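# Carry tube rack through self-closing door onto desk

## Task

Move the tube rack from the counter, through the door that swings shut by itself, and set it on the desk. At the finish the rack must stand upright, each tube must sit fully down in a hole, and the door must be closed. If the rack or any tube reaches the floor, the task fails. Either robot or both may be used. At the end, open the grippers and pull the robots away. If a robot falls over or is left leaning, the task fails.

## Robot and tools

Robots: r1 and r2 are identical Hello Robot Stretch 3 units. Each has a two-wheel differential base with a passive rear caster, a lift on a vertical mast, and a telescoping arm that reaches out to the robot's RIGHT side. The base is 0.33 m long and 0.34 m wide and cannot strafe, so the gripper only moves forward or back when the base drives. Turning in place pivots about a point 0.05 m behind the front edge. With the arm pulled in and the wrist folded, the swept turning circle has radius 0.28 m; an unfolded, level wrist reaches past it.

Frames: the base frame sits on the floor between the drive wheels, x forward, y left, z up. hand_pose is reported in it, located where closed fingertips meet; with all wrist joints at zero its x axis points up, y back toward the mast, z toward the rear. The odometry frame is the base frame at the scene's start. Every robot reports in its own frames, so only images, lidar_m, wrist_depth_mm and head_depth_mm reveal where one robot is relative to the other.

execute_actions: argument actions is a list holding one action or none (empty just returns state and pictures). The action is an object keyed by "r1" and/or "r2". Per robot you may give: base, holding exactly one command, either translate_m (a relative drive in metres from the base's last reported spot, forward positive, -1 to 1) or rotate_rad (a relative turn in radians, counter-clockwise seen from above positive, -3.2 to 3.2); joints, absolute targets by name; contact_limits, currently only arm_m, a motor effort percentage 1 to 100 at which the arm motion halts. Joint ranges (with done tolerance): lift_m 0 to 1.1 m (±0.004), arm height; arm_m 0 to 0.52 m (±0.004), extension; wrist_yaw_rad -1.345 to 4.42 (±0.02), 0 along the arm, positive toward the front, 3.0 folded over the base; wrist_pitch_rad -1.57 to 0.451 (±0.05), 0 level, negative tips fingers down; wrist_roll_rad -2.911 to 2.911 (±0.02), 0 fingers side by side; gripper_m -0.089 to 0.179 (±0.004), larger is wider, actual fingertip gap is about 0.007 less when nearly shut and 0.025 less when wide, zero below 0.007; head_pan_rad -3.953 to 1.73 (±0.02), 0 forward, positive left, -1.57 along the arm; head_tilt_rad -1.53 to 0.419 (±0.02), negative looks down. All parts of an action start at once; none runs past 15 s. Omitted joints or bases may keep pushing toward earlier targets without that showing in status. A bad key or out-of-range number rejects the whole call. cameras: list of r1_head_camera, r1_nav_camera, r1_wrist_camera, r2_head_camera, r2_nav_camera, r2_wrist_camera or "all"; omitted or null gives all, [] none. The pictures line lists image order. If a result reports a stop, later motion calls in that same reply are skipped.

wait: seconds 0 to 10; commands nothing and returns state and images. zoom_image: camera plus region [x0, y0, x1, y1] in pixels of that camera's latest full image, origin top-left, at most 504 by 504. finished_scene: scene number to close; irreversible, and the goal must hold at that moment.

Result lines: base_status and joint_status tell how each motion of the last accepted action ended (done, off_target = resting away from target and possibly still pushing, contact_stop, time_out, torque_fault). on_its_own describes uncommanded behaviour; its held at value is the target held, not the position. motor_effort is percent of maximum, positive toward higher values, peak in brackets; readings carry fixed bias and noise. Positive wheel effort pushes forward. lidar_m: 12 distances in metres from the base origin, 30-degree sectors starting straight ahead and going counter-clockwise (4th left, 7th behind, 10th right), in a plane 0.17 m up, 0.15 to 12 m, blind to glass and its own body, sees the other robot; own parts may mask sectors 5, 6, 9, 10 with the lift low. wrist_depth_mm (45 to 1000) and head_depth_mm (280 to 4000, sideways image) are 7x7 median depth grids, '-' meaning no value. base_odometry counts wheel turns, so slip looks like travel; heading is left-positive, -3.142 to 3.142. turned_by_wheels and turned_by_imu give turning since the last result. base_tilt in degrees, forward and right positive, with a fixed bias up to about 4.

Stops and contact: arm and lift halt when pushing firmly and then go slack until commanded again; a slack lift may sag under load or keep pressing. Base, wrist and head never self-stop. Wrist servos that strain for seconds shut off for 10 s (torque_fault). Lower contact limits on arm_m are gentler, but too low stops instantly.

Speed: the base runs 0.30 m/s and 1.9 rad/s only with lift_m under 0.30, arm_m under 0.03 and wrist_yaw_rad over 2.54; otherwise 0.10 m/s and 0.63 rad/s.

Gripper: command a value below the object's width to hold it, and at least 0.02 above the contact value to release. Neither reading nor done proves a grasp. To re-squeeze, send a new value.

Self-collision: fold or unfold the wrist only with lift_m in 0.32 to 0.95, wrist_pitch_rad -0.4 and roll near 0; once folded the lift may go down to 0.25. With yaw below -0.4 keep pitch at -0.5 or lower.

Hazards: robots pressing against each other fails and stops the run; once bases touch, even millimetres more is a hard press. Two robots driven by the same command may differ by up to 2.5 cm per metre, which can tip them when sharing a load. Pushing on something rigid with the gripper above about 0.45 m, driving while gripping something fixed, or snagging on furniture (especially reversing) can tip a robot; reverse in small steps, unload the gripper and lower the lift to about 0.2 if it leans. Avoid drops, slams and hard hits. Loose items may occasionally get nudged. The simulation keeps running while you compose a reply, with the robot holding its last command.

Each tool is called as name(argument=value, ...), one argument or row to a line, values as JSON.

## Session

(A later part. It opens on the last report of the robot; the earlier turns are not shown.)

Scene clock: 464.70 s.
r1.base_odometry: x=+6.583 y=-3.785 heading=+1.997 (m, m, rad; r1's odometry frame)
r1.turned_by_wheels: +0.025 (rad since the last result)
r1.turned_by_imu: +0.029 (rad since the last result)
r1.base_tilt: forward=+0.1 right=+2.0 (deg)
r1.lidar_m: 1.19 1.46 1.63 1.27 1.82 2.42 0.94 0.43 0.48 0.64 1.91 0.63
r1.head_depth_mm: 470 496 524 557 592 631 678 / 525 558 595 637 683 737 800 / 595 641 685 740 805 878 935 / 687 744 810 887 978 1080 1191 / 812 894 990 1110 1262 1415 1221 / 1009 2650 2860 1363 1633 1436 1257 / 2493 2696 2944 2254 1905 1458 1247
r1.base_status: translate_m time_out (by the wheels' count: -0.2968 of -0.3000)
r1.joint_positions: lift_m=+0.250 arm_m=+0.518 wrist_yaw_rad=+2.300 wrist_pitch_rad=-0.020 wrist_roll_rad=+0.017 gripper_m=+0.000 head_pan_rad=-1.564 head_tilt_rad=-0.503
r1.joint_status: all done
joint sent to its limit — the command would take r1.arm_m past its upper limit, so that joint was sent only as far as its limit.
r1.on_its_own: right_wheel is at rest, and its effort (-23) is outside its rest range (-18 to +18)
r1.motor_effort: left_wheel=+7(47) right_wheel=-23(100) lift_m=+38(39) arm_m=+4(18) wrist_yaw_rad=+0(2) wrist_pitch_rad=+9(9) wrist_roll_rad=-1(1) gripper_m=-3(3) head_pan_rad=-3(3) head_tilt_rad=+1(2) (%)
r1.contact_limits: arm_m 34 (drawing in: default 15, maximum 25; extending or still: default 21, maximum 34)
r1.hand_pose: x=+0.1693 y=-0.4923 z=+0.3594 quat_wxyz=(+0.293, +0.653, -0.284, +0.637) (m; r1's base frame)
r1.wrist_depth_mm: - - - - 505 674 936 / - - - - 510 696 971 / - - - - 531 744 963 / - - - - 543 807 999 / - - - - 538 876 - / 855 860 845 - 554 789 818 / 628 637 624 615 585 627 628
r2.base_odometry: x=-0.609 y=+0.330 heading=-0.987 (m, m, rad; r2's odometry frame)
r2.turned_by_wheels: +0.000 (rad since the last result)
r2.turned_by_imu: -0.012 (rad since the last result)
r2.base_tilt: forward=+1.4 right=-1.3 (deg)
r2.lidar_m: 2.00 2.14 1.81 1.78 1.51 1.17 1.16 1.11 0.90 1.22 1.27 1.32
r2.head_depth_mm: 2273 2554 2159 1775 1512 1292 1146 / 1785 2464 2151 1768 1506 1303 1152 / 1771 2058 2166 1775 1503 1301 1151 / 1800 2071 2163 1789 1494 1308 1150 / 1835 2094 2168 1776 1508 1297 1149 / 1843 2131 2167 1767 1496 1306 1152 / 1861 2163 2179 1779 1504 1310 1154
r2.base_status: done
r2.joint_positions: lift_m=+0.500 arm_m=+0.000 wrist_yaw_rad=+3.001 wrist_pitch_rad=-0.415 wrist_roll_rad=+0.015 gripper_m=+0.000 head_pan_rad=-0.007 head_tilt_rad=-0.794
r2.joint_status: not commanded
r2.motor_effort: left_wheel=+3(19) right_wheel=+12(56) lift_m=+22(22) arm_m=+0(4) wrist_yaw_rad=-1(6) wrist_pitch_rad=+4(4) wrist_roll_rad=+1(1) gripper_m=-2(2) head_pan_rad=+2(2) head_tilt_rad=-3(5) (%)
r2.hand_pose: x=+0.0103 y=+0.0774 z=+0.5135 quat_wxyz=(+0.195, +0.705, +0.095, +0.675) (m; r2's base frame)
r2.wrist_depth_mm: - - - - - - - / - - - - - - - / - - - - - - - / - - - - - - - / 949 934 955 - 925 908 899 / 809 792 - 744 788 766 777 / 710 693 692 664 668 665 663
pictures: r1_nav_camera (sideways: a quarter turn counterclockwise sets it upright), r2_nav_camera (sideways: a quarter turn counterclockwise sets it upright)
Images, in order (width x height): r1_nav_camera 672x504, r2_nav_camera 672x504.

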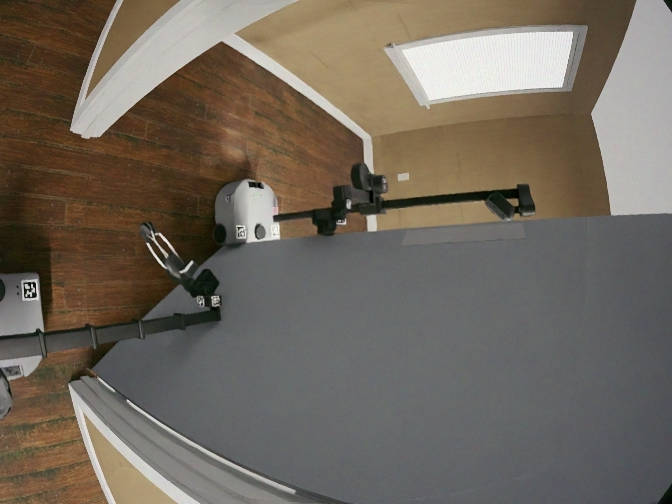

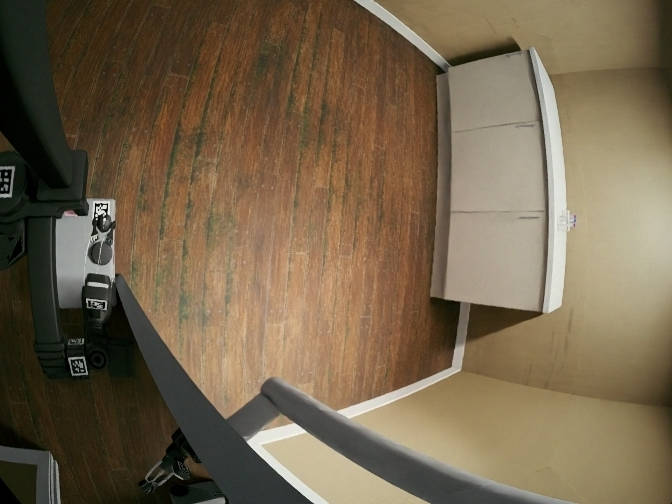

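execute_actions(
  actions=[
    {"r2":{"base":{"translate_m":-0.2},"joints":{"lift_m":0.28}},"r1":{"base":{"translate_m":-0.08},"joints":{"wrist_yaw_rad":2.9}}},
  ],
  cameras=["r1_nav_camera","r2_nav_camera"],
)

Scene clock: 469.80 s.
r1.base_odometry: x=+6.598 y=-3.816 heading=+2.043 (m, m, rad; r1's odometry frame)
r1.turned_by_wheels: +0.046 (rad since the last result)
r1.turned_by_imu: +0.054 (rad since the last result)
r1.base_tilt: forward=+0.2 right=+2.0 (deg)
r1.lidar_m: 1.42 1.52 1.65 1.27 1.86 2.36 0.80 0.41 0.46 0.63 1.26 0.66
r1.head_depth_mm: 463 487 514 543 576 612 654 / 523 553 585 627 670 720 778 / 597 638 685 736 799 864 918 / 699 756 819 900 988 1091 1167 / 843 923 1022 1145 1302 1434 1253 / 2520 2719 3027 2615 1862 1471 1243 / 2429 2694 2935 1491 1506 1448 1239
r1.base_status: translate_m time_out (by the wheels' count: -0.0343 of -0.0800)
r1.joint_positions: lift_m=+0.250 arm_m=+0.517 wrist_yaw_rad=+2.900 wrist_pitch_rad=-0.020 wrist_roll_rad=+0.016 gripper_m=+0.000 head_pan_rad=-1.564 head_tilt_rad=-0.502
r1.joint_status: all done
r1.on_its_own: left_wheel is at rest, and its effort (+33) is outside its rest range (-18 to +18); right_wheel is at rest, and its effort (-100) is outside its rest range (-18 to +18)
r1.motor_effort: left_wheel=+33(47) right_wheel=-100(100) lift_m=+38(39) arm_m=+8(9) wrist_yaw_rad=+0(2) wrist_pitch_rad=+9(10) wrist_roll_rad=-1(2) gripper_m=-2(3) head_pan_rad=-3(3) head_tilt_rad=+2(1) (%)
r1.hand_pose: x=+0.0399 y=-0.4139 z=+0.3594 quat_wxyz=(+0.092, +0.708, -0.079, +0.695) (m; r1's base frame)
r1.wrist_depth_mm: - - - - - - - / - - - - - - - / - - - - - - - / - - - - - - - / - - - - - - - / 864 - - - 860 845 816 / 643 - - 619 636 620 629
r2.base_odometry: x=-0.719 y=+0.497 heading=-0.987 (m, m, rad; r2's odometry frame)
r2.turned_by_wheels: +0.000 (rad since the last result)
r2.turned_by_imu: -0.001 (rad since the last result)
r2.base_tilt: forward=+1.4 right=-1.3 (deg)
r2.lidar_m: 2.20 2.34 1.83 1.80 1.25 0.97 0.96 1.02 0.83 0.83 0.57 0.26
r2.head_depth_mm: 2470 2697 387 308 357 554 1115 / 2057 2578 2172 1769 1465 523 892 / 1971 2222 2172 1776 1504 1309 1096 / 1982 2296 2161 1763 1500 1300 1148 / 2022 2306 2164 1776 1498 1307 1147 / 2042 2341 2171 1775 1504 1301 1154 / 2062 2394 2161 1763 1507 1303 1150
r2.base_status: done
r2.joint_positions: lift_m=+0.280 arm_m=+0.000 wrist_yaw_rad=+3.001 wrist_pitch_rad=-0.415 wrist_roll_rad=+0.015 gripper_m=+0.000 head_pan_rad=-0.007 head_tilt_rad=-0.794
r2.joint_status: all done
r2.motor_effort: left_wheel=+0(6) right_wheel=-2(10) lift_m=+21(19) arm_m=+0(0) wrist_yaw_rad=-1(1) wrist_pitch_rad=+4(4) wrist_roll_rad=+1(2) gripper_m=-2(2) head_pan_rad=+2(3) head_tilt_rad=-3(3) (%)
r2.hand_pose: x=+0.0103 y=+0.0774 z=+0.2936 quat_wxyz=(+0.195, +0.705, +0.095, +0.675) (m; r2's base frame)
r2.wrist_depth_mm: - - - - - - - / - - - - - - - / 996 997 978 954 957 937 917 / 768 762 733 746 725 736 716 / 618 607 606 - 603 590 584 / 519 525 - - 501 497 491 / 463 - - - 436 435 430
pictures: r1_nav_camera (sideways: a quarter turn counterclockwise sets it upright), r2_nav_camera (sideways: a quarter turn counterclockwise sets it upright)
Images, in order (width x height): r1_nav_camera 672x504, r2_nav_camera 672x504.

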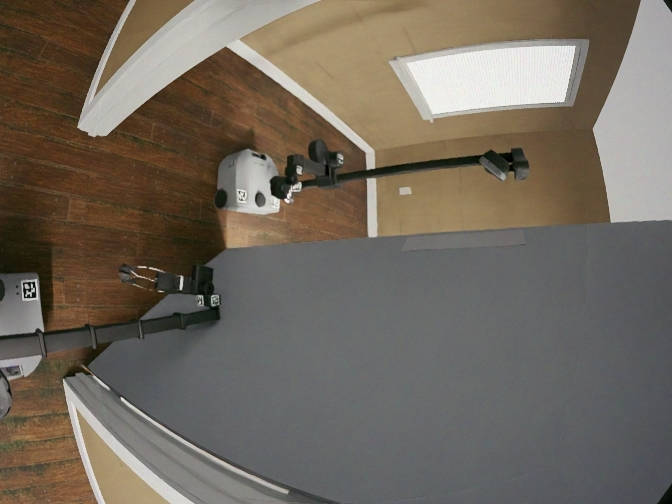

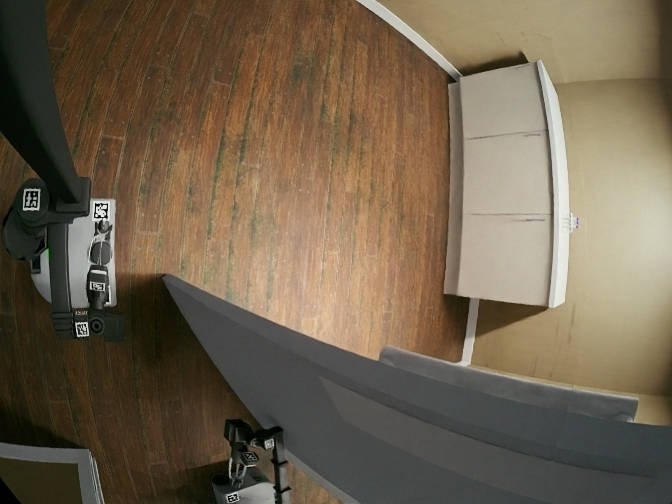

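execute_actions(
  actions=[
    {"r2":{"base":{"rotate_rad":0.5}},"r1":{"base":{"translate_m":0.0},"joints":{"wrist_yaw_rad":3.3}}},
  ],
  cameras=[],
)

execute_actions(
  actions=[
    {"r2":{"base":{"translate_m":0.7}}},
  ],
  cameras=[],
)

execute_actions(
  actions=[
    {"r2":{"base":{"rotate_rad":-0.75},"joints":{"head_tilt_rad":-0.4}}},
  ],
  cameras=["r2_nav_camera","r1_nav_camera"],
)

Scene clock: 472.37 s.
r1.base_odometry: x=+6.598 y=-3.816 heading=+2.045 (m, m, rad; r1's odometry frame)
r1.turned_by_wheels: +0.003 (rad since the last result)
r1.turned_by_imu: +0.002 (rad since the last result)
r1.base_tilt: forward=+0.2 right=+1.9 (deg)
r1.lidar_m: 1.42 1.52 1.64 1.27 1.87 2.36 0.79 0.41 0.46 0.63 1.27 0.66
r1.head_depth_mm: 463 487 515 543 577 612 653 / 523 552 586 626 669 720 779 / 598 639 683 738 799 866 920 / 700 753 821 896 992 1100 1169 / 842 925 1021 1146 1301 1439 1253 / 2494 2720 3002 2629 1788 1459 1247 / 2442 2743 3011 2366 1549 1414 1239
r1.base_status: translate_m off_target (by the wheels' count: +0.0001 of +0.0000)
r1.joint_positions: lift_m=+0.250 arm_m=+0.517 wrist_yaw_rad=+3.298 wrist_pitch_rad=-0.020 wrist_roll_rad=+0.016 gripper_m=+0.000 head_pan_rad=-1.564 head_tilt_rad=-0.502
r1.joint_status: all done
r1.on_its_own: left_wheel is at rest, and its effort (+26) is outside its rest range (-18 to +18); right_wheel is at rest, and its effort (-82) is outside its rest range (-18 to +18)
r1.motor_effort: left_wheel=+26(30) right_wheel=-82(91) lift_m=+38(38) arm_m=+8(8) wrist_yaw_rad=+2(3) wrist_pitch_rad=+9(9) wrist_roll_rad=-1(1) gripper_m=-2(3) head_pan_rad=-3(3) head_tilt_rad=+2(1) (%)
r1.hand_pose: x=-0.0611 y=-0.4095 z=+0.3594 quat_wxyz=(-0.047, +0.710, +0.063, +0.700) (m; r1's base frame)
r1.wrist_depth_mm: - - - - - - - / - - - - - - - / 294 - - - - - - / 292 - - - - - - / 295 - - - - - - / 273 744 841 - 866 861 817 / 266 413 649 - 648 630 631
r2.base_odometry: x=-0.719 y=+0.497 heading=-0.487 (m, m, rad; r2's odometry frame)
r2.turned_by_wheels: +0.500 (rad since the last result)
r2.turned_by_imu: +0.506 (rad since the last result)
r2.base_tilt: forward=+1.4 right=-1.3 (deg)
r2.lidar_m: 2.32 1.84 1.80 1.28 0.98 0.96 1.01 0.83 0.83 0.62 0.26 2.20
r2.head_depth_mm: 2016 2233 2174 1774 1508 1308 1149 / 2155 2433 2148 1771 1497 1306 1149 / 2266 2576 2164 1769 1508 1294 1150 / 2472 2668 2159 1768 1505 1310 1147 / 2469 2644 2147 1780 1499 1305 1152 / 2159 2416 2174 1762 1509 1306 1153 / 1974 2162 2161 1777 1495 1301 1146
r2.base_status: done
r2.joint_positions: lift_m=+0.280 arm_m=+0.000 wrist_yaw_rad=+3.001 wrist_pitch_rad=-0.415 wrist_roll_rad=+0.015 gripper_m=+0.000 head_pan_rad=-0.007 head_tilt_rad=-0.794
r2.joint_status: not commanded
r2.motor_effort: left_wheel=-3(6) right_wheel=+5(11) lift_m=+20(20) arm_m=+0(0) wrist_yaw_rad=+0(1) wrist_pitch_rad=+4(4) wrist_roll_rad=+1(2) gripper_m=-3(3) head_pan_rad=+2(1) head_tilt_rad=-3(3) (%)
r2.hand_pose: x=+0.0103 y=+0.0774 z=+0.2936 quat_wxyz=(+0.195, +0.705, +0.095, +0.675) (m; r2's base frame)
r2.wrist_depth_mm: 813 - - - - - - / 842 - - - - - - / 851 940 937 942 918 914 882 / 774 760 742 742 720 729 720 / 623 610 615 - 591 587 589 / 521 526 - - 498 504 497 / 457 - - - 438 435 426
pictures: none
No camera images: the call's "cameras" was empty. Leave "cameras" out to get every camera's image.

Scene clock: 476.40 s.
r1.base_odometry: x=+6.598 y=-3.816 heading=+2.046 (m, m, rad; r1's odometry frame)
r1.turned_by_wheels: +0.001 (rad since the last result)
r1.turned_by_imu: +0.001 (rad since the last result)
r1.base_tilt: forward=+0.2 right=+1.7 (deg)
r1.lidar_m: 1.42 1.53 1.64 1.27 1.86 2.36 0.79 0.41 0.46 0.63 1.86 0.67
r1.head_depth_mm: 463 488 513 544 576 612 654 / 523 552 587 626 670 722 779 / 597 638 683 738 797 863 918 / 700 756 819 894 987 1098 1163 / 839 922 1022 1146 1301 1433 1249 / 2517 2730 3010 2637 1934 1507 1245 / 2531 2758 3046 2609 1907 1506 1237
r1.base_status: not commanded
r1.joint_positions: lift_m=+0.250 arm_m=+0.517 wrist_yaw_rad=+3.301 wrist_pitch_rad=-0.020 wrist_roll_rad=+0.016 gripper_m=+0.000 head_pan_rad=-1.564 head_tilt_rad=-0.502
r1.joint_status: not commanded
r1.on_its_own: left_wheel is at rest, and its effort (+34) is outside its rest range (-18 to +18); right_wheel is at rest, and its effort (-100) is outside its rest range (-18 to +18)
r1.motor_effort: left_wheel=+34(35) right_wheel=-100(100) lift_m=+39(38) arm_m=+9(10) wrist_yaw_rad=-1(2) wrist_pitch_rad=+9(9) wrist_roll_rad=-1(1) gripper_m=-4(2) head_pan_rad=-2(3) head_tilt_rad=+1(1) (%)
r1.hand_pose: x=-0.0619 y=-0.4095 z=+0.3594 quat_wxyz=(-0.048, +0.710, +0.064, +0.700) (m; r1's base frame)
r1.wrist_depth_mm: - - - - - - - / - - - - - - - / 289 - - - - - - / 295 - - - - - - / 294 - - - - - - / 268 751 854 - 841 851 830 / 265 411 639 - 650 638 619
r2.base_odometry: x=-0.101 y=+0.169 heading=-0.487 (m, m, rad; r2's odometry frame)
r2.turned_by_wheels: +0.000 (rad since the last result)
r2.turned_by_imu: -0.036 (rad since the last result)
r2.base_tilt: forward=+1.4 right=-1.4 (deg)
r2.lidar_m: 1.69 1.48 1.43 1.50 1.59 1.54 1.61 0.53 0.69 1.25 1.66 1.61
r2.head_depth_mm: 1441 1622 1839 1770 1501 1302 1149 / 1519 1718 1959 1765 1500 1302 1148 / 1633 1847 2072 1780 1506 1300 1149 / 1719 1998 2140 1770 1516 1306 1144 / 1896 2206 2150 1773 1496 1295 1156 / 1787 1979 2107 1766 1498 1303 1148 / 1594 1756 1943 1771 1515 1297 1155
r2.base_status: done
r2.joint_positions: lift_m=+0.280 arm_m=+0.000 wrist_yaw_rad=+2.999 wrist_pitch_rad=-0.416 wrist_roll_rad=+0.015 gripper_m=+0.000 head_pan_rad=-0.006 head_tilt_rad=-0.795
r2.joint_status: not commanded
r2.motor_effort: left_wheel=+0(13) right_wheel=-1(70) lift_m=+23(23) arm_m=+0(0) wrist_yaw_rad=+2(28) wrist_pitch_rad=+4(4) wrist_roll_rad=+1(2) gripper_m=-2(2) head_pan_rad=+3(1) head_tilt_rad=-3(3) (%)
r2.hand_pose: x=+0.0107 y=+0.0772 z=+0.2932 quat_wxyz=(+0.196, +0.705, +0.095, +0.675) (m; r2's base frame)
r2.wrist_depth_mm: - - - - - - - / - - - - - - - / - 973 973 930 956 896 884 / 762 750 736 734 730 714 701 / 612 606 617 - 601 591 594 / 520 522 - - 501 499 500 / 457 - - - 440 433 429
pictures: none
No camera images: the call's "cameras" was empty. Leave "cameras" out to get every camera's image.

Scene clock: 478.20 s.
r1.base_odometry: x=+6.598 y=-3.816 heading=+2.046 (m, m, rad; r1's odometry frame)
r1.turned_by_wheels: +0.000 (rad since the last result)
r1.turned_by_imu: +0.000 (rad since the last result)
r1.base_tilt: forward=+0.2 right=+1.9 (deg)
r1.lidar_m: 1.43 1.52 1.65 1.27 1.86 2.36 0.79 0.40 0.46 0.63 1.86 0.66
r1.head_depth_mm: 463 487 513 541 576 614 654 / 521 552 587 625 670 721 778 / 599 638 682 739 799 862 921 / 698 755 821 896 988 1095 1168 / 840 917 1019 1136 1297 1433 1251 / 2524 2721 2987 2636 1921 1507 1246 / 2523 2772 3008 2605 1904 1508 1239
r1.base_status: not commanded
r1.joint_positions: lift_m=+0.250 arm_m=+0.517 wrist_yaw_rad=+3.301 wrist_pitch_rad=-0.020 wrist_roll_rad=+0.016 gripper_m=+0.000 head_pan_rad=-1.564 head_tilt_rad=-0.502
r1.joint_status: not commanded
r1.on_its_own: left_wheel is at rest, and its effort (+35) is outside its rest range (-18 to +18); right_wheel is at rest, and its effort (-100) is outside its rest range (-18 to +18)
r1.motor_effort: left_wheel=+35(34) right_wheel=-100(100) lift_m=+38(38) arm_m=+9(9) wrist_yaw_rad=-1(1) wrist_pitch_rad=+9(9) wrist_roll_rad=-2(1) gripper_m=-2(2) head_pan_rad=-3(3) head_tilt_rad=+1(1) (%)
r1.hand_pose: x=-0.0619 y=-0.4095 z=+0.3594 quat_wxyz=(-0.048, +0.710, +0.064, +0.700) (m; r1's base frame)
r1.wrist_depth_mm: - - - - - - - / - - - - - - - / 291 - - - - - - / 292 - - - - - - / 294 - - - - - - / 269 752 838 - 849 843 837 / 263 408 635 - 642 627 647
r2.base_odometry: x=-0.101 y=+0.169 heading=-1.237 (m, m, rad; r2's odometry frame)
r2.turned_by_wheels: -0.750 (rad since the last result)
r2.turned_by_imu: -0.759 (rad since the last result)
r2.base_tilt: forward=+1.4 right=-1.3 (deg)
r2.lidar_m: 1.61 1.62 1.60 1.43 1.44 1.72 1.54 1.54 0.53 0.58 1.01 1.44
r2.head_depth_mm: 2010 2176 2347 2567 2229 1705 1399 / 2006 2175 2337 2566 2223 1717 1393 / 1963 2118 1766 1813 2052 1715 1382 / 1934 2099 1677 1765 1931 1707 1388 / 1915 2067 1654 1747 1908 1726 1391 / 1869 2021 1621 1706 1851 1703 1377 / 1867 1984 1592 1667 1830 1701 1379
r2.base_status: done
r2.joint_positions: lift_m=+0.280 arm_m=+0.000 wrist_yaw_rad=+2.999 wrist_pitch_rad=-0.416 wrist_roll_rad=+0.015 gripper_m=+0.000 head_pan_rad=-0.006 head_tilt_rad=-0.408
r2.joint_status: all done
r2.motor_effort: left_wheel=+2(8) right_wheel=-5(11) lift_m=+22(23) arm_m=+0(0) wrist_yaw_rad=+0(0) wrist_pitch_rad=+4(4) wrist_roll_rad=+1(1) gripper_m=-3(3) head_pan_rad=+2(1) head_tilt_rad=+3(26) (%)
r2.hand_pose: x=+0.0107 y=+0.0772 z=+0.2932 quat_wxyz=(+0.196, +0.705, +0.095, +0.675) (m; r2's base frame)
r2.wrist_depth_mm: - - - - - - - / - - - - - - - / - 966 955 929 937 928 912 / 755 768 752 743 720 714 716 / 625 604 614 - 594 588 580 / 524 523 - - 502 499 496 / 461 - - - 436 431 433
pictures: r1_nav_camera (sideways: a quarter turn counterclockwise sets it upright), r2_nav_camera (sideways: a quarter turn counterclockwise sets it upright)
Images, in order (width x height): r1_nav_camera 672x504, r2_nav_camera 672x504.

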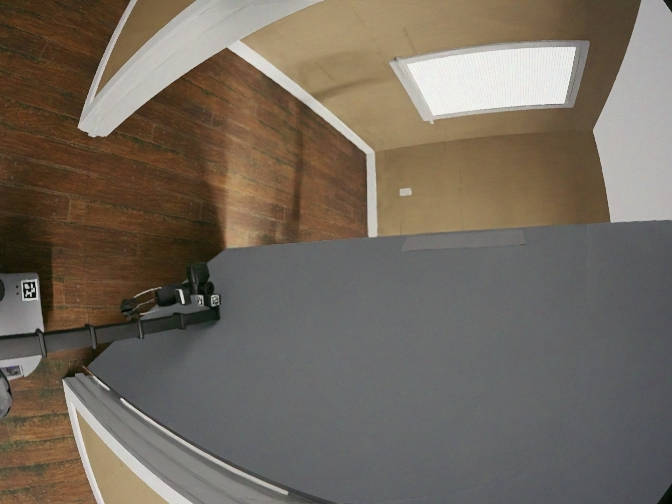

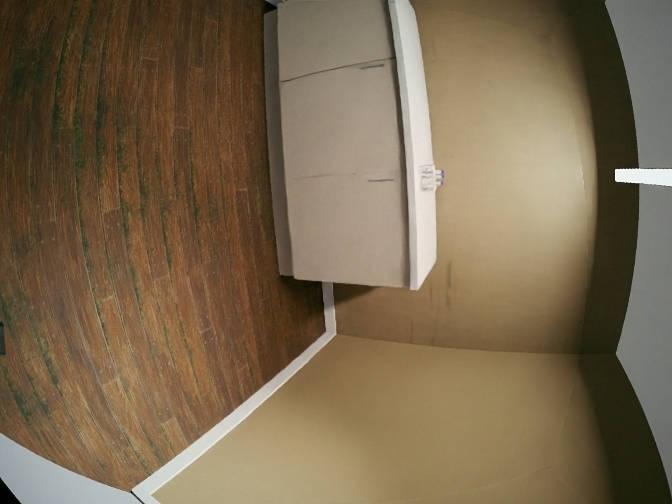

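execute_actions(
  actions=[
    {"r2":{"base":{"rotate_rad":0.23}}},
  ],
  cameras=[],
)

execute_actions(
  actions=[
    {"r2":{"base":{"translate_m":1.0}}},
  ],
  cameras=[],
)

execute_actions(
  actions=[
    {"r2":{"base":{"rotate_rad":1.6},"joints":{"lift_m":0.9,"head_pan_rad":-1.57,"head_tilt_rad":-0.5}}},
  ],
  cameras=[],
)

execute_actions(
  actions=[
    {"r2":{"joints":{"wrist_yaw_rad":0,"wrist_pitch_rad":0,"gripper_m":0.15}}},
  ],
  cameras=["r2_head_camera","r2_wrist_camera"],
)

Scene clock: 480.13 s.
r1.base_odometry: x=+6.598 y=-3.816 heading=+2.046 (m, m, rad; r1's odometry frame)
r1.turned_by_wheels: +0.000 (rad since the last result)
r1.turned_by_imu: +0.000 (rad since the last result)
r1.base_tilt: forward=+0.2 right=+1.7 (deg)
r1.lidar_m: 1.42 1.52 1.64 1.27 1.86 2.36 0.79 0.40 0.46 0.63 1.86 0.66
r1.head_depth_mm: 464 487 514 543 577 613 655 / 522 553 588 627 670 719 777 / 598 639 682 736 797 863 918 / 698 755 818 897 984 1092 1169 / 841 917 1017 1144 1308 1438 1248 / 2506 2750 2988 2636 1911 1512 1246 / 2521 2744 3004 2599 1904 1500 1240
r1.base_status: not commanded
r1.joint_positions: lift_m=+0.250 arm_m=+0.517 wrist_yaw_rad=+3.301 wrist_pitch_rad=-0.020 wrist_roll_rad=+0.016 gripper_m=+0.000 head_pan_rad=-1.564 head_tilt_rad=-0.502
r1.joint_status: not commanded
r1.on_its_own: left_wheel is at rest, and its effort (+34) is outside its rest range (-18 to +18); right_wheel is at rest, and its effort (-100) is outside its rest range (-18 to +18)
r1.motor_effort: left_wheel=+34(33) right_wheel=-100(100) lift_m=+38(39) arm_m=+9(9) wrist_yaw_rad=-1(1) wrist_pitch_rad=+9(9) wrist_roll_rad=-2(1) gripper_m=-2(2) head_pan_rad=-2(3) head_tilt_rad=+1(1) (%)
r1.hand_pose: x=-0.0619 y=-0.4095 z=+0.3594 quat_wxyz=(-0.048, +0.710, +0.064, +0.700) (m; r1's base frame)
r1.wrist_depth_mm: - - - - - - - / - - - - - - - / 292 - - - - - - / 292 - - - - - - / 297 - - - - - - / 268 771 841 - 838 836 819 / 264 407 636 - 653 625 625
r2.base_odometry: x=-0.101 y=+0.169 heading=-1.007 (m, m, rad; r2's odometry frame)
r2.turned_by_wheels: +0.230 (rad since the last result)
r2.turned_by_imu: +0.233 (rad since the last result)
r2.base_tilt: forward=+1.3 right=-1.3 (deg)
r2.lidar_m: 1.61 1.69 1.47 1.43 1.50 1.59 1.54 1.62 0.54 0.69 1.25 1.66
r2.head_depth_mm: 1870 2023 1631 1707 1991 1706 1395 / 1882 2022 1630 1689 1886 1722 1394 / 1908 2057 1633 1733 1895 1718 1387 / 1910 2062 1650 1744 1916 1690 1391 / 1935 2062 1684 1759 1936 1715 1384 / 1927 2102 1678 1776 1956 1706 1385 / 1966 2121 1683 1802 1942 1700 1382
r2.base_status: done
r2.joint_positions: lift_m=+0.280 arm_m=+0.000 wrist_yaw_rad=+2.999 wrist_pitch_rad=-0.416 wrist_roll_rad=+0.015 gripper_m=+0.000 head_pan_rad=-0.006 head_tilt_rad=-0.408
r2.joint_status: not commanded
r2.motor_effort: left_wheel=-3(8) right_wheel=+4(11) lift_m=+23(23) arm_m=+0(0) wrist_yaw_rad=+1(1) wrist_pitch_rad=+4(4) wrist_roll_rad=+1(1) gripper_m=-3(2) head_pan_rad=+2(2) head_tilt_rad=+3(3) (%)
r2.hand_pose: x=+0.0107 y=+0.0772 z=+0.2932 quat_wxyz=(+0.196, +0.705, +0.095, +0.675) (m; r2's base frame)
r2.wrist_depth_mm: - - - - - - - / - - - - - - - / 991 970 952 944 947 898 916 / 754 752 735 739 724 722 718 / 623 615 607 - 600 584 583 / 520 530 - - 506 500 496 / 468 - - - 440 441 427
pictures: none
No camera images: the call's "cameras" was empty. Leave "cameras" out to get every camera's image.

Scene clock: 485.07 s.
r1.base_odometry: x=+6.598 y=-3.816 heading=+2.046 (m, m, rad; r1's odometry frame)
r1.turned_by_wheels: +0.000 (rad since the last result)
r1.turned_by_imu: +0.000 (rad since the last result)
r1.base_tilt: forward=+0.0 right=+2.0 (deg)
r1.lidar_m: 1.42 1.52 1.64 1.27 1.86 2.35 0.79 0.40 0.46 0.63 1.86 0.66
r1.head_depth_mm: 463 488 514 544 576 614 657 / 522 552 587 627 671 716 779 / 598 637 684 737 798 865 918 / 698 755 819 895 989 1094 1165 / 843 921 1015 1144 1296 1429 1248 / 2505 2760 3025 2637 1915 1515 1244 / 2533 2759 3042 2605 1909 1497 1239
r1.base_status: not commanded
r1.joint_positions: lift_m=+0.250 arm_m=+0.517 wrist_yaw_rad=+3.301 wrist_pitch_rad=-0.020 wrist_roll_rad=+0.016 gripper_m=+0.000 head_pan_rad=-1.564 head_tilt_rad=-0.502
r1.joint_status: not commanded
r1.on_its_own: left_wheel is at rest, and its effort (+34) is outside its rest range (-18 to +18); right_wheel is at rest, and its effort (-100) is outside its rest range (-18 to +18)
r1.motor_effort: left_wheel=+34(34) right_wheel=-100(100) lift_m=+38(39) arm_m=+10(9) wrist_yaw_rad=-1(1) wrist_pitch_rad=+9(9) wrist_roll_rad=-1(2) gripper_m=-2(2) head_pan_rad=-3(3) head_tilt_rad=+1(1) (%)
r1.hand_pose: x=-0.0619 y=-0.4095 z=+0.3594 quat_wxyz=(-0.048, +0.710, +0.064, +0.700) (m; r1's base frame)
r1.wrist_depth_mm: - - - - - - - / - - - - - - - / 291 - - - - - - / 295 - - - - - - / 294 - - - - - - / 268 746 850 - 846 838 838 / 263 410 638 - 646 617 618
r2.base_odometry: x=+0.434 y=-0.676 heading=-1.007 (m, m, rad; r2's odometry frame)
r2.turned_by_wheels: +0.000 (rad since the last result)
r2.turned_by_imu: +0.001 (rad since the last result)
r2.base_tilt: forward=+1.4 right=-1.3 (deg)
r2.lidar_m: 0.62 0.65 0.91 1.40 1.46 2.06 2.53 1.35 1.27 1.23 1.29 0.63
r2.head_depth_mm: 1007 1088 1169 938 697 741 829 / 1022 1091 1187 941 697 749 836 / 1026 1108 1200 845 696 754 848 / 1038 1109 1202 789 710 754 856 / 1043 1113 1218 936 714 771 868 / 1046 1133 1219 929 721 778 882 / 1059 1137 1220 926 717 785 893
r2.base_status: done
r2.joint_positions: lift_m=+0.280 arm_m=+0.000 wrist_yaw_rad=+2.999 wrist_pitch_rad=-0.416 wrist_roll_rad=+0.015 gripper_m=+0.000 head_pan_rad=-0.006 head_tilt_rad=-0.408
r2.joint_status: not commanded
r2.motor_effort: left_wheel=-3(5) right_wheel=+5(13) lift_m=+23(23) arm_m=+0(0) wrist_yaw_rad=+0(0) wrist_pitch_rad=+4(4) wrist_roll_rad=+2(1) gripper_m=-3(2) head_pan_rad=+2(1) head_tilt_rad=+3(3) (%)
r2.hand_pose: x=+0.0106 y=+0.0772 z=+0.2932 quat_wxyz=(+0.196, +0.705, +0.095, +0.675) (m; r2's base frame)
r2.wrist_depth_mm: - - - - - - 699 / - - - - - - 705 / 962 983 945 923 927 919 787 / 758 762 735 735 730 713 699 / 615 618 626 - 595 587 584 / 519 526 - - 495 502 496 / 462 - - - 436 431 433
pictures: none
No camera images: the call's "cameras" was empty. Leave "cameras" out to get every camera's image.

Scene clock: 491.53 s.
r1.base_odometry: x=+6.598 y=-3.816 heading=+2.046 (m, m, rad; r1's odometry frame)
r1.turned_by_wheels: +0.000 (rad since the last result)
r1.turned_by_imu: +0.000 (rad since the last result)
r1.base_tilt: forward=+0.2 right=+2.0 (deg)
r1.lidar_m: 1.42 1.52 1.64 1.27 1.87 2.36 0.79 0.41 0.46 0.63 1.86 0.66
r1.head_depth_mm: 463 487 514 544 576 612 657 / 522 553 587 623 669 720 777 / 598 639 684 737 797 864 919 / 699 754 818 897 990 1093 1165 / 839 920 1018 1146 1301 1432 1256 / 2509 2735 2993 2621 1931 1508 1242 / 2540 2745 3022 2608 1907 1501 1239
r1.base_status: not commanded
r1.joint_positions: lift_m=+0.250 arm_m=+0.517 wrist_yaw_rad=+3.301 wrist_pitch_rad=-0.020 wrist_roll_rad=+0.016 gripper_m=+0.000 head_pan_rad=-1.564 head_tilt_rad=-0.502
r1.joint_status: not commanded
r1.on_its_own: left_wheel is at rest, and its effort (+34) is outside its rest range (-18 to +18); right_wheel is at rest, and its effort (-100) is outside its rest range (-18 to +18)
r1.motor_effort: left_wheel=+34(35) right_wheel=-100(100) lift_m=+38(39) arm_m=+9(9) wrist_yaw_rad=-1(1) wrist_pitch_rad=+9(9) wrist_roll_rad=-1(1) gripper_m=-3(2) head_pan_rad=-2(2) head_tilt_rad=+1(1) (%)
r1.hand_pose: x=-0.0619 y=-0.4095 z=+0.3594 quat_wxyz=(-0.048, +0.710, +0.064, +0.700) (m; r1's base frame)
r1.wrist_depth_mm: - - - - - - - / - - - - - - - / 289 - - - - - - / 293 - - - - - - / 296 - - - - - - / 269 751 840 - 871 840 850 / 262 406 628 - 652 626 628
r2.base_odometry: x=+0.434 y=-0.676 heading=+0.593 (m, m, rad; r2's odometry frame)
r2.turned_by_wheels: +1.600 (rad since the last result)
r2.turned_by_imu: +1.619 (rad since the last result)
r2.base_tilt: forward=+1.4 right=-1.4 (deg)
r2.lidar_m: 1.40 1.48 2.12 2.54 1.36 1.26 1.23 0.83 0.63 0.62 0.65 0.94
r2.head_depth_mm: 1007 1093 1153 795 715 813 - / 1012 1106 1171 785 726 827 920 / 1031 1120 1181 744 732 842 935 / 1039 1135 1186 752 749 854 950 / 1048 1146 1179 784 762 872 - / 1064 1159 1177 779 770 891 1043 / 1074 1168 1170 777 789 905 1068
r2.base_status: done
r2.joint_positions: lift_m=+0.900 arm_m=+0.000 wrist_yaw_rad=+2.999 wrist_pitch_rad=-0.416 wrist_roll_rad=+0.015 gripper_m=+0.000 head_pan_rad=-1.563 head_tilt_rad=-0.494
r2.joint_status: all done
r2.motor_effort: left_wheel=-3(8) right_wheel=+5(11) lift_m=+26(26) arm_m=+0(0) wrist_yaw_rad=+1(1) wrist_pitch_rad=+4(4) wrist_roll_rad=+1(1) gripper_m=-2(3) head_pan_rad=-3(31) head_tilt_rad=-3(12) (%)
r2.hand_pose: x=+0.0106 y=+0.0772 z=+0.9130 quat_wxyz=(+0.196, +0.705, +0.095, +0.675) (m; r2's base frame)
r2.wrist_depth_mm: - - - - - - - / - - - - - - - / - - - - - - - / - - - - - - - / - - - - - - - / - - - - - - - / - - - - - - -
pictures: none
No camera images: the call's "cameras" was empty. Leave "cameras" out to get every camera's image.

Scene clock: 494.03 s.
r1.base_odometry: x=+6.598 y=-3.816 heading=+2.046 (m, m, rad; r1's odometry frame)
r1.turned_by_wheels: +0.000 (rad since the last result)
r1.turned_by_imu: +0.000 (rad since the last result)
r1.base_tilt: forward=+0.0 right=+1.9 (deg)
r1.lidar_m: 1.43 1.52 1.65 1.27 1.86 2.35 0.79 0.41 0.46 0.63 1.86 0.66
r1.head_depth_mm: 463 487 514 544 576 612 655 / 523 552 586 625 670 721 779 / 597 639 683 735 799 862 922 / 699 755 819 895 989 1094 1166 / 842 919 1019 1141 1295 1437 1249 / 2498 2748 3026 2643 1932 1509 1252 / 2529 2745 3038 2622 1912 1498 1238
r1.base_status: not commanded
r1.joint_positions: lift_m=+0.250 arm_m=+0.517 wrist_yaw_rad=+3.301 wrist_pitch_rad=-0.020 wrist_roll_rad=+0.016 gripper_m=+0.000 head_pan_rad=-1.564 head_tilt_rad=-0.502
r1.joint_status: not commanded
r1.on_its_own: left_wheel is at rest, and its effort (+34) is outside its rest range (-18 to +18); right_wheel is at rest, and its effort (-100) is outside its rest range (-18 to +18)
r1.motor_effort: left_wheel=+34(34) right_wheel=-100(100) lift_m=+39(39) arm_m=+9(9) wrist_yaw_rad=-1(1) wrist_pitch_rad=+9(9) wrist_roll_rad=-1(1) gripper_m=-3(3) head_pan_rad=-3(3) head_tilt_rad=+1(0) (%)
r1.hand_pose: x=-0.0619 y=-0.4095 z=+0.3594 quat_wxyz=(-0.048, +0.710, +0.064, +0.700) (m; r1's base frame)
r1.wrist_depth_mm: - - - - - - - / - - - - - - - / 290 - - - - - - / 291 - - - - - - / 296 - - - - - - / 268 772 850 - 827 837 852 / 263 408 637 - 652 640 621
r2.base_odometry: x=+0.434 y=-0.676 heading=+0.593 (m, m, rad; r2's odometry frame)
r2.turned_by_wheels: +0.000 (rad since the last result)
r2.turned_by_imu: +0.000 (rad since the last result)
r2.base_tilt: forward=+1.3 right=-1.4 (deg)
r2.lidar_m: 1.40 1.47 2.12 2.54 1.36 1.26 1.23 0.83 0.63 0.62 0.65 0.94
r2.head_depth_mm: 1009 1093 1150 793 708 811 - / 1018 1115 1164 786 724 820 - / 1027 1118 1185 740 731 - - / 1038 1135 1180 751 747 854 1020 / 1057 1147 1175 780 757 879 1025 / 1063 1164 1172 786 772 882 1041 / 1070 1170 1170 779 785 905 1071
r2.base_status: not commanded
r2.joint_positions: lift_m=+0.900 arm_m=+0.000 wrist_yaw_rad=+0.002 wrist_pitch_rad=-0.025 wrist_roll_rad=+0.015 gripper_m=+0.150 head_pan_rad=-1.563 head_tilt_rad=-0.494
r2.joint_status: all done
r2.motor_effort: left_wheel=-3(3) right_wheel=+4(5) lift_m=+26(26) arm_m=+0(0) wrist_yaw_rad=-2(2) wrist_pitch_rad=+7(7) wrist_roll_rad=+1(1) gripper_m=+0(96) head_pan_rad=-2(4) head_tilt_rad=-3(3) (%)
r2.hand_pose: x=-0.0210 y=-0.4007 z=+1.0080 quat_wxyz=(+0.702, +0.010, -0.712, -0.009) (m; r2's base frame)
r2.wrist_depth_mm: - 966 982 947 913 904 875 / - - 984 961 948 927 892 / - - - 992 969 958 922 / 811 792 772 616 745 745 732 / 461 501 460 448 445 477 440 / 448 - 429 395 382 - 360 / 471 465 445 433 419 410 399
pictures: r2_head_camera (sideways: a quarter turn clockwise sets it upright), r2_wrist_camera
Images, in order (width x height): r2_head_camera 896x504, r2_wrist_camera 644x364.

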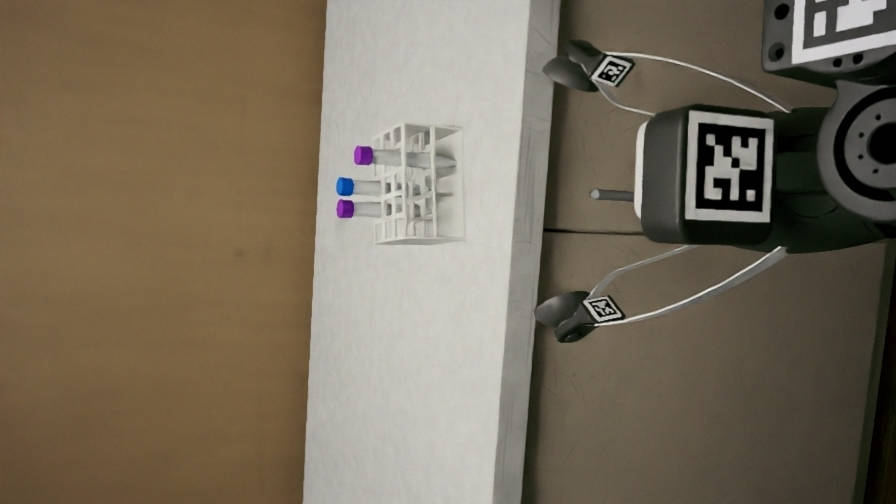

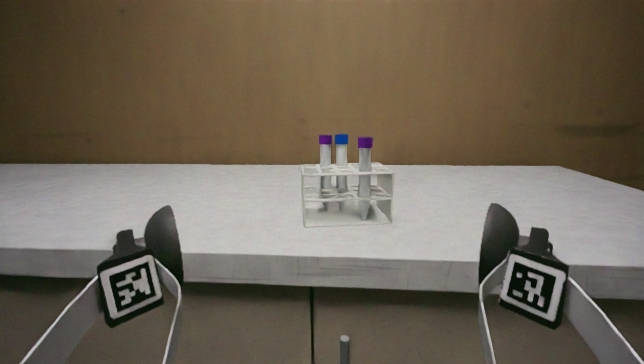

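execute_actions(
  actions=[
    {"r2":{"base":{"translate_m":-0.025},"joints":{"lift_m":0.85,"arm_m":0.15,"gripper_m":0.179}}},
  ],
  cameras=["r2_head_camera","r2_wrist_camera"],
)

Scene clock: 496.90 s.
r1.base_odometry: x=+6.598 y=-3.816 heading=+2.046 (m, m, rad; r1's odometry frame)
r1.turned_by_wheels: +0.000 (rad since the last result)
r1.turned_by_imu: +0.000 (rad since the last result)
r1.base_tilt: forward=+0.3 right=+1.7 (deg)
r1.lidar_m: 1.43 1.52 1.65 1.27 1.86 2.36 0.79 0.40 0.46 0.63 1.86 0.66
r1.head_depth_mm: 464 487 514 544 577 613 654 / 523 553 587 625 670 721 779 / 598 638 684 737 799 865 918 / 698 754 817 895 994 1092 1165 / 843 920 1020 1147 1304 1437 1247 / 2500 2751 3013 2645 1925 1509 1245 / 2533 2778 3044 2620 1907 1506 1241
r1.base_status: not commanded
r1.joint_positions: lift_m=+0.250 arm_m=+0.517 wrist_yaw_rad=+3.301 wrist_pitch_rad=-0.020 wrist_roll_rad=+0.016 gripper_m=+0.000 head_pan_rad=-1.564 head_tilt_rad=-0.502
r1.joint_status: not commanded
r1.on_its_own: left_wheel is at rest, and its effort (+34) is outside its rest range (-18 to +18); right_wheel is at rest, and its effort (-100) is outside its rest range (-18 to +18)
r1.motor_effort: left_wheel=+34(34) right_wheel=-100(100) lift_m=+39(39) arm_m=+9(9) wrist_yaw_rad=-1(1) wrist_pitch_rad=+9(9) wrist_roll_rad=-1(1) gripper_m=-2(2) head_pan_rad=-3(2) head_tilt_rad=+1(2) (%)
r1.hand_pose: x=-0.0619 y=-0.4095 z=+0.3594 quat_wxyz=(-0.048, +0.710, +0.064, +0.700) (m; r1's base frame)
r1.wrist_depth_mm: - - - - - - - / - - - - - - - / 291 - - - - - - / 297 - - - - - - / 296 - - - - - - / 267 758 848 - 825 825 819 / 261 414 626 - 652 637 627
r2.base_odometry: x=+0.413 y=-0.690 heading=+0.593 (m, m, rad; r2's odometry frame)
r2.turned_by_wheels: +0.000 (rad since the last result)
r2.turned_by_imu: -0.001 (rad since the last result)
r2.base_tilt: forward=+1.4 right=-1.4 (deg)
r2.lidar_m: 1.42 1.50 2.16 2.54 1.35 1.23 1.20 1.27 0.63 0.61 0.65 0.93
r2.head_depth_mm: 1007 1095 1152 794 668 - 980 / 1010 1099 1167 789 674 - 988 / 1026 1119 1184 743 - - 999 / 1038 1136 1178 753 743 858 1002 / 1058 1142 1175 784 765 870 1021 / 1062 1158 1171 779 771 886 1043 / 1066 1175 1167 782 787 907 1067
r2.base_status: done
r2.joint_positions: lift_m=+0.850 arm_m=+0.150 wrist_yaw_rad=+0.000 wrist_pitch_rad=-0.024 wrist_roll_rad=+0.015 gripper_m=+0.179 head_pan_rad=-1.563 head_tilt_rad=-0.494
r2.joint_status: all done
r2.motor_effort: left_wheel=-2(7) right_wheel=+4(7) lift_m=+20(24) arm_m=+4(5) wrist_yaw_rad=-1(1) wrist_pitch_rad=+6(7) wrist_roll_rad=+2(1) gripper_m=+0(95) head_pan_rad=-2(2) head_tilt_rad=-3(3) (%)
r2.hand_pose: x=-0.0213 y=-0.5502 z=+0.9587 quat_wxyz=(+0.702, +0.009, -0.712, -0.009) (m; r2's base frame)
r2.wrist_depth_mm: 824 836 824 816 777 751 744 / 905 888 844 800 792 801 771 / 927 886 899 352 827 818 798 / 563 545 548 366 462 519 509 / 322 334 316 316 311 311 333 / - 240 233 227 223 221 233 / 283 273 264 256 226 219 215
pictures: r2_head_camera (sideways: a quarter turn clockwise sets it upright), r2_wrist_camera
Images, in order (width x height): r2_head_camera 896x504, r2_wrist_camera 644x364.

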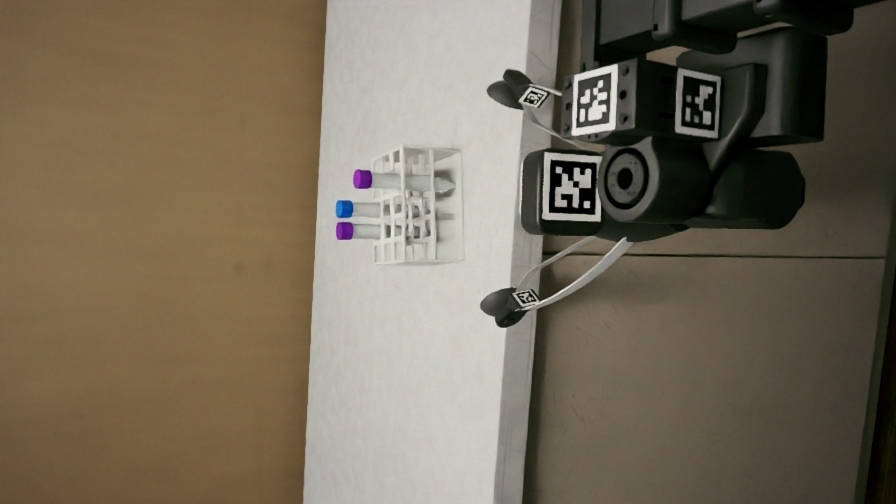

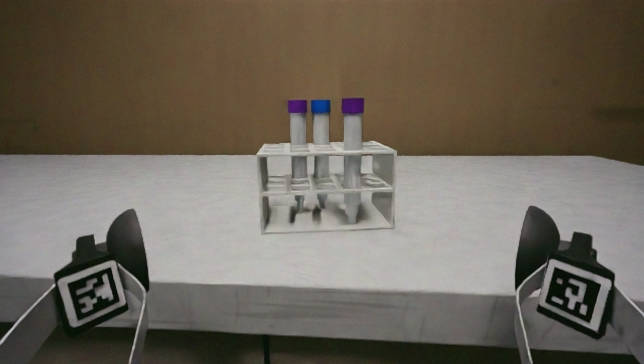

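execute_actions(
  actions=[
    {"r2":{"joints":{"lift_m":0.87,"arm_m":0.31}}},
  ],
  cameras=["r2_head_camera","r2_wrist_camera"],
)

Scene clock: 499.90 s.
r1.base_odometry: x=+6.598 y=-3.816 heading=+2.046 (m, m, rad; r1's odometry frame)
r1.turned_by_wheels: +0.000 (rad since the last result)
r1.turned_by_imu: +0.000 (rad since the last result)
r1.base_tilt: forward=+0.1 right=+1.9 (deg)
r1.lidar_m: 1.43 1.52 1.64 1.27 1.87 2.35 0.79 0.40 0.46 0.63 1.86 0.66
r1.head_depth_mm: 463 487 514 543 576 614 653 / 523 552 587 627 669 719 778 / 598 640 683 737 797 863 919 / 700 754 819 898 994 1090 1167 / 840 921 1017 1141 1305 1433 1250 / 2526 2733 3013 2629 1928 1517 1244 / 2511 2726 3046 2604 1909 1506 1240
r1.base_status: not commanded
r1.joint_positions: lift_m=+0.250 arm_m=+0.517 wrist_yaw_rad=+3.301 wrist_pitch_rad=-0.020 wrist_roll_rad=+0.016 gripper_m=+0.000 head_pan_rad=-1.564 head_tilt_rad=-0.502
r1.joint_status: not commanded
r1.on_its_own: left_wheel is at rest, and its effort (+34) is outside its rest range (-18 to +18); right_wheel is at rest, and its effort (-100) is outside its rest range (-18 to +18)
r1.motor_effort: left_wheel=+34(34) right_wheel=-100(100) lift_m=+38(39) arm_m=+9(9) wrist_yaw_rad=-1(1) wrist_pitch_rad=+9(9) wrist_roll_rad=-1(1) gripper_m=-2(2) head_pan_rad=-2(2) head_tilt_rad=+1(1) (%)
r1.hand_pose: x=-0.0619 y=-0.4095 z=+0.3594 quat_wxyz=(-0.048, +0.710, +0.064, +0.700) (m; r1's base frame)
r1.wrist_depth_mm: - - - - - - - / - - - - - - - / 292 - - - - - - / 296 - - - - - - / 294 - - - - - - / 270 746 853 - 846 841 825 / 263 416 645 - 651 617 634
r2.base_odometry: x=+0.413 y=-0.690 heading=+0.593 (m, m, rad; r2's odometry frame)
r2.turned_by_wheels: +0.000 (rad since the last result)
r2.turned_by_imu: +0.000 (rad since the last result)
r2.base_tilt: forward=+1.3 right=-1.3 (deg)
r2.lidar_m: 1.42 1.51 2.16 2.54 1.34 1.23 1.21 1.27 0.63 0.62 0.65 0.94
r2.head_depth_mm: 1006 1087 1155 872 - 829 934 / 1014 1104 1164 - 747 824 959 / 1017 1118 1178 - 757 837 976 / 1042 1131 1180 739 751 857 999 / 1048 1149 1173 788 759 868 1020 / 1064 1158 1171 781 771 887 1042 / 1074 1172 1170 778 784 902 1068
r2.base_status: not commanded
r2.joint_positions: lift_m=+0.870 arm_m=+0.310 wrist_yaw_rad=+0.000 wrist_pitch_rad=-0.023 wrist_roll_rad=+0.015 gripper_m=+0.179 head_pan_rad=-1.563 head_tilt_rad=-0.494
r2.joint_status: all done
r2.motor_effort: left_wheel=-3(3) right_wheel=+4(3) lift_m=+26(26) arm_m=+4(8) wrist_yaw_rad=-1(1) wrist_pitch_rad=+6(6) wrist_roll_rad=+1(1) gripper_m=+0(0) head_pan_rad=-3(2) head_tilt_rad=-3(3) (%)
r2.hand_pose: x=-0.0214 y=-0.7102 z=+0.9784 quat_wxyz=(+0.702, +0.009, -0.712, -0.009) (m; r2's base frame)
r2.wrist_depth_mm: 684 675 661 639 618 614 593 / 722 688 683 665 642 632 609 / 745 727 697 671 663 649 634 / 642 639 633 208 538 604 598 / 379 390 175 174 166 361 387 / 282 256 184 207 172 256 271 / 196 204 182 188 187 199 192
pictures: r2_head_camera (sideways: a quarter turn clockwise sets it upright), r2_wrist_camera
Images, in order (width x height): r2_head_camera 896x504, r2_wrist_camera 644x364.

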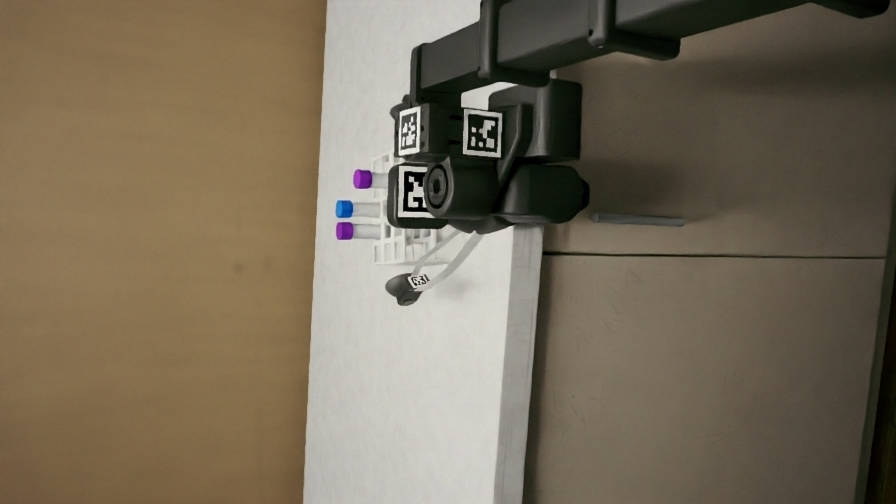

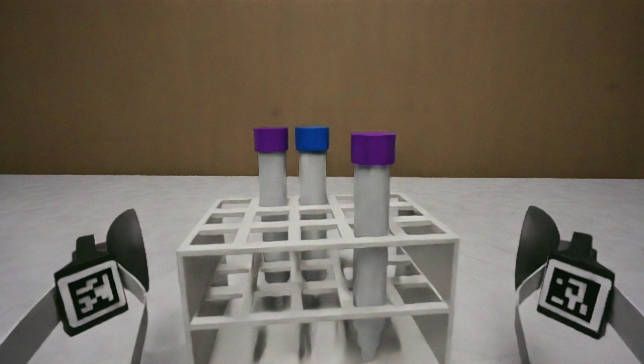

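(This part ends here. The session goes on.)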